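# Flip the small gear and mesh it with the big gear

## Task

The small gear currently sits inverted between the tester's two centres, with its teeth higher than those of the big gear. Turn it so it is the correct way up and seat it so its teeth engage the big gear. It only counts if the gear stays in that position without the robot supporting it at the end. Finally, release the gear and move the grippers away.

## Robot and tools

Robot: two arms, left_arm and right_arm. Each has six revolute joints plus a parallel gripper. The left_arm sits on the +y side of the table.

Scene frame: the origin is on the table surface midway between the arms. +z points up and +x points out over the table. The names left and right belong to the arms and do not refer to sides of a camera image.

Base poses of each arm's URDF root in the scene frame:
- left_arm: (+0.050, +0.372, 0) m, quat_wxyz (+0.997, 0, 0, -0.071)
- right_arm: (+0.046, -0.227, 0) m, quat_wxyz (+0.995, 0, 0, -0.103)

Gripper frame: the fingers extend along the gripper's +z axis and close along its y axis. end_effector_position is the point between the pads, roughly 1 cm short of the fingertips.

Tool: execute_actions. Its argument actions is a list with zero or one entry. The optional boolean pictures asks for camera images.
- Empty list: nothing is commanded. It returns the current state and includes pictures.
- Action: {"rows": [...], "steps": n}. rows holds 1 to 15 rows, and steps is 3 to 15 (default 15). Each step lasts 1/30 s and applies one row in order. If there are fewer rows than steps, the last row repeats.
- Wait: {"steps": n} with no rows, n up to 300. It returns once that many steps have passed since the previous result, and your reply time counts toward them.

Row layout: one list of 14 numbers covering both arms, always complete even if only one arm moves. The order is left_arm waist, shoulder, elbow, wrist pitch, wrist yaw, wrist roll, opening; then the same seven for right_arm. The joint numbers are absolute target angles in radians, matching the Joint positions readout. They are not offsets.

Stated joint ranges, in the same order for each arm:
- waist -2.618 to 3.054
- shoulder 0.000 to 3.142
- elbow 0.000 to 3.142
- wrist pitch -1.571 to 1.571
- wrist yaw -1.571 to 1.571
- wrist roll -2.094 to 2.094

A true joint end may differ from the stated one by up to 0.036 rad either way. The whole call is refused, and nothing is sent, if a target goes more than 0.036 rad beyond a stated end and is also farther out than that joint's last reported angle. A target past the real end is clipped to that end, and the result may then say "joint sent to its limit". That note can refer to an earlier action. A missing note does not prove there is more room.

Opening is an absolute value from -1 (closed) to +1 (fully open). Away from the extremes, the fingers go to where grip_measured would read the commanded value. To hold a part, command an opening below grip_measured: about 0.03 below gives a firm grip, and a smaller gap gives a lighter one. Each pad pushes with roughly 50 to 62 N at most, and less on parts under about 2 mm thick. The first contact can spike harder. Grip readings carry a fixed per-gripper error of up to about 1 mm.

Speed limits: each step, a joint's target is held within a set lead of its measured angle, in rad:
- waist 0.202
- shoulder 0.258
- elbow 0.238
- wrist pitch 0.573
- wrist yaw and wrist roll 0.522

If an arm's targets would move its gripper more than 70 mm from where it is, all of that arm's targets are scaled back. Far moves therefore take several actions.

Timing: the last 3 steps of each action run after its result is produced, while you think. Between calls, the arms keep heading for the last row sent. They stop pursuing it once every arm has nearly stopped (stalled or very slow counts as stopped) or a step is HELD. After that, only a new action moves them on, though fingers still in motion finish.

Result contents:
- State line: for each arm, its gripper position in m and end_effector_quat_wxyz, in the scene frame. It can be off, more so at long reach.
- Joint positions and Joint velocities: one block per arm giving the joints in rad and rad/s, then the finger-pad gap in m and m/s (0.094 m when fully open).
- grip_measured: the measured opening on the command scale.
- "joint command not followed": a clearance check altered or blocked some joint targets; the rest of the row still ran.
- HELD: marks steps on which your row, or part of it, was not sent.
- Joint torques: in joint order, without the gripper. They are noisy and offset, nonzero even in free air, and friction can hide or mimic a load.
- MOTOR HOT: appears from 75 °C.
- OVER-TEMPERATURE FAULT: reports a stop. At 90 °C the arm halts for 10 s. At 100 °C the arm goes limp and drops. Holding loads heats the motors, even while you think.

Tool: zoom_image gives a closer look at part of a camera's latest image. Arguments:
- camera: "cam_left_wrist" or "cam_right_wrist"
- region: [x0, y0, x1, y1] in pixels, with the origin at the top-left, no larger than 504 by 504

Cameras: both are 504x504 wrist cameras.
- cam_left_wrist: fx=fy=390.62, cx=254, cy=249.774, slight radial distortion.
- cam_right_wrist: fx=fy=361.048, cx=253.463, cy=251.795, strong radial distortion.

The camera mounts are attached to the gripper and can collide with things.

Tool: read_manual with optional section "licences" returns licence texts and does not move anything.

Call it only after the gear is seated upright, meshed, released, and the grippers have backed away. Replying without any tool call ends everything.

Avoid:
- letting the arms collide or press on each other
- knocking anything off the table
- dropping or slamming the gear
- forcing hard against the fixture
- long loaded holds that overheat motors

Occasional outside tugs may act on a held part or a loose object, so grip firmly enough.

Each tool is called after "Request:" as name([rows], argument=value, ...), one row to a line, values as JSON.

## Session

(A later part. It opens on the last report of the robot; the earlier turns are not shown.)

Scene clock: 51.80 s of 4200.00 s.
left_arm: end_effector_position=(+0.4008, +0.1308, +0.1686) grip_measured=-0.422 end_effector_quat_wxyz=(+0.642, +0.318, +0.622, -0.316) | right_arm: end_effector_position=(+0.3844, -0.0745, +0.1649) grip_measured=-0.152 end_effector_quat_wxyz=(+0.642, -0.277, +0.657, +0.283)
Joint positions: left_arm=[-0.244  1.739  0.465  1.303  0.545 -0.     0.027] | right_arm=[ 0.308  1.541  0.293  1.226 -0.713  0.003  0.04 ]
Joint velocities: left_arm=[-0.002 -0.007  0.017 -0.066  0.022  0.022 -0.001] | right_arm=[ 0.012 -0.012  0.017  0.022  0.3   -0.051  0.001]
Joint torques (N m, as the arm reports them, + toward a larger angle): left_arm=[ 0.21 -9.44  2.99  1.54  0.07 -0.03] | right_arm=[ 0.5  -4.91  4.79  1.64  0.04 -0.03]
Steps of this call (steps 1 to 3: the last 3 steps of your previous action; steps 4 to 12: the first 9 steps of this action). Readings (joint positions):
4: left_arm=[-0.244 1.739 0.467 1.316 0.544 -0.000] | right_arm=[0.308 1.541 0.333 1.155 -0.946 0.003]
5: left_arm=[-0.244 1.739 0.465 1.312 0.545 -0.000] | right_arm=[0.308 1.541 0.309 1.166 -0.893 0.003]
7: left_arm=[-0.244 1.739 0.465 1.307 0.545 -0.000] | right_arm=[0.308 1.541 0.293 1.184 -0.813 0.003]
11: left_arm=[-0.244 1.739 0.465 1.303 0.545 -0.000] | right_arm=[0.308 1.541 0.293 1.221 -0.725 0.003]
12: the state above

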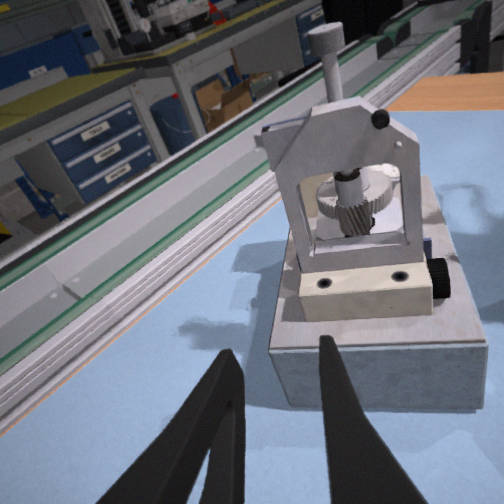

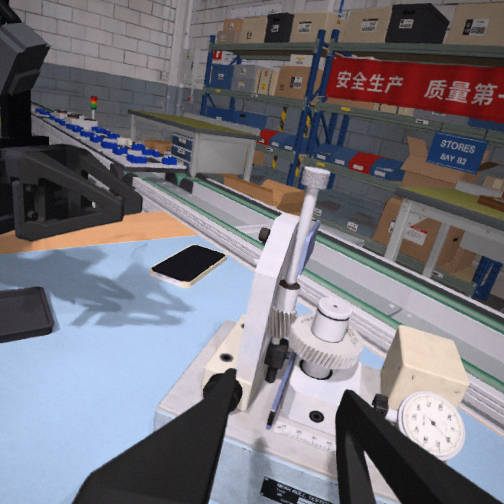

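Request:
execute_actions([
  {"rows": [
[-0.238,1.720,0.447,1.290,0.552,-0.004,-0.42,0.310,1.505,0.300,1.245,-0.680,0.0,-0.15],
[-0.238,1.720,0.447,1.290,0.552,-0.004,-0.42,0.300,1.480,0.300,1.245,-0.680,0.0,-0.15],
[-0.238,1.720,0.447,1.290,0.552,-0.004,-0.42,0.285,1.445,0.300,1.245,-0.680,0.0,-0.15],
[-0.238,1.720,0.447,1.290,0.552,-0.004,-0.42,0.265,1.405,0.300,1.245,-0.680,0.0,-0.15],
[-0.238,1.720,0.447,1.290,0.552,-0.004,-0.42,0.245,1.365,0.300,1.245,-0.680,0.0,-0.15],
[-0.238,1.720,0.447,1.290,0.552,-0.004,-0.42,0.225,1.325,0.300,1.245,-0.680,0.0,-0.15],
[-0.238,1.720,0.447,1.290,0.552,-0.004,-0.42,0.208,1.290,0.300,1.245,-0.680,0.0,-0.15],
[-0.238,1.720,0.447,1.290,0.552,-0.004,-0.42,0.195,1.262,0.300,1.245,-0.680,0.0,-0.15],
[-0.238,1.720,0.447,1.290,0.552,-0.004,-0.42,0.186,1.243,0.300,1.245,-0.680,0.0,-0.15],
[-0.238,1.720,0.447,1.290,0.552,-0.004,-0.42,0.182,1.235,0.300,1.245,-0.680,0.0,-0.15]], "steps": 15},
], pictures=true)

Scene clock: 52.90 s of 4200.00 s.
left_arm: end_effector_position=(+0.4008, +0.1308, +0.1683) grip_measured=-0.422 end_effector_quat_wxyz=(+0.642, +0.318, +0.622, -0.317) | right_arm: end_effector_position=(+0.3754, -0.1199, +0.2646) grip_measured=-0.152 end_effector_quat_wxyz=(+0.759, -0.261, +0.564, +0.193)
Joint positions: left_arm=[-0.244  1.739  0.465  1.301  0.545 -0.     0.027] | right_arm=[ 0.191  1.249  0.293  1.252 -0.674  0.003  0.04 ]
Joint velocities: left_arm=[-0.002 -0.007 -0.002  0.037  0.051 -0.051  0.001] | right_arm=[-0.051 -0.198  0.012  0.125  0.022  0.007 -0.001]
Joint torques (N m, as the arm reports them, + toward a larger angle): left_arm=[ 0.43 -9.45  3.09  1.6   0.07 -0.07] | right_arm=[-0.52 -3.31  6.29  1.21  0.04 -0.03]
Steps of this call (steps 1 to 3: the last 3 steps of your previous action; steps 4 to 21: the robot went on to your last target; steps 22 to 33: the first 12 steps of this action). Readings (joint positions):
22: left_arm=[-0.244 1.739 0.465 1.301 0.545 -0.000] | right_arm=[0.308 1.539 0.293 1.244 -0.668 0.003]
23: left_arm=[-0.244 1.739 0.465 1.301 0.545 -0.000] | right_arm=[0.308 1.534 0.293 1.243 -0.669 0.003]
25: left_arm=[-0.244 1.739 0.465 1.301 0.545 -0.000] | right_arm=[0.299 1.499 0.293 1.236 -0.672 0.003]
29: left_arm=[-0.244 1.739 0.465 1.301 0.545 -0.000] | right_arm=[0.229 1.345 0.293 1.234 -0.674 0.003]
33: the state above

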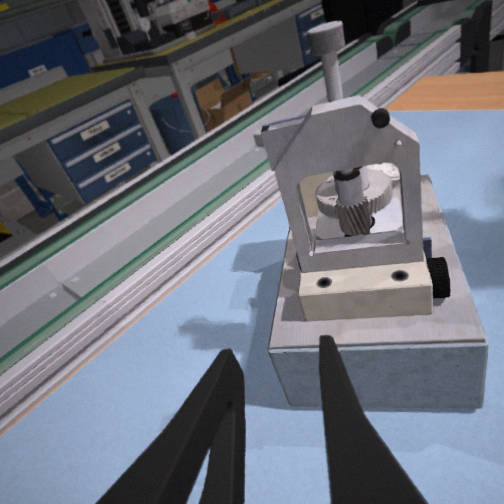

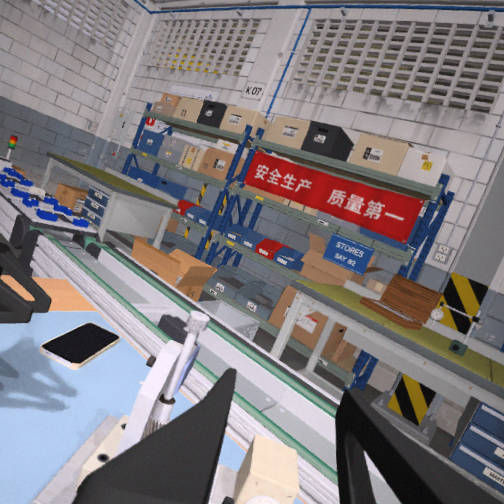

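Request:
finished_scene(scene=2)

The scene is finished: the task was done.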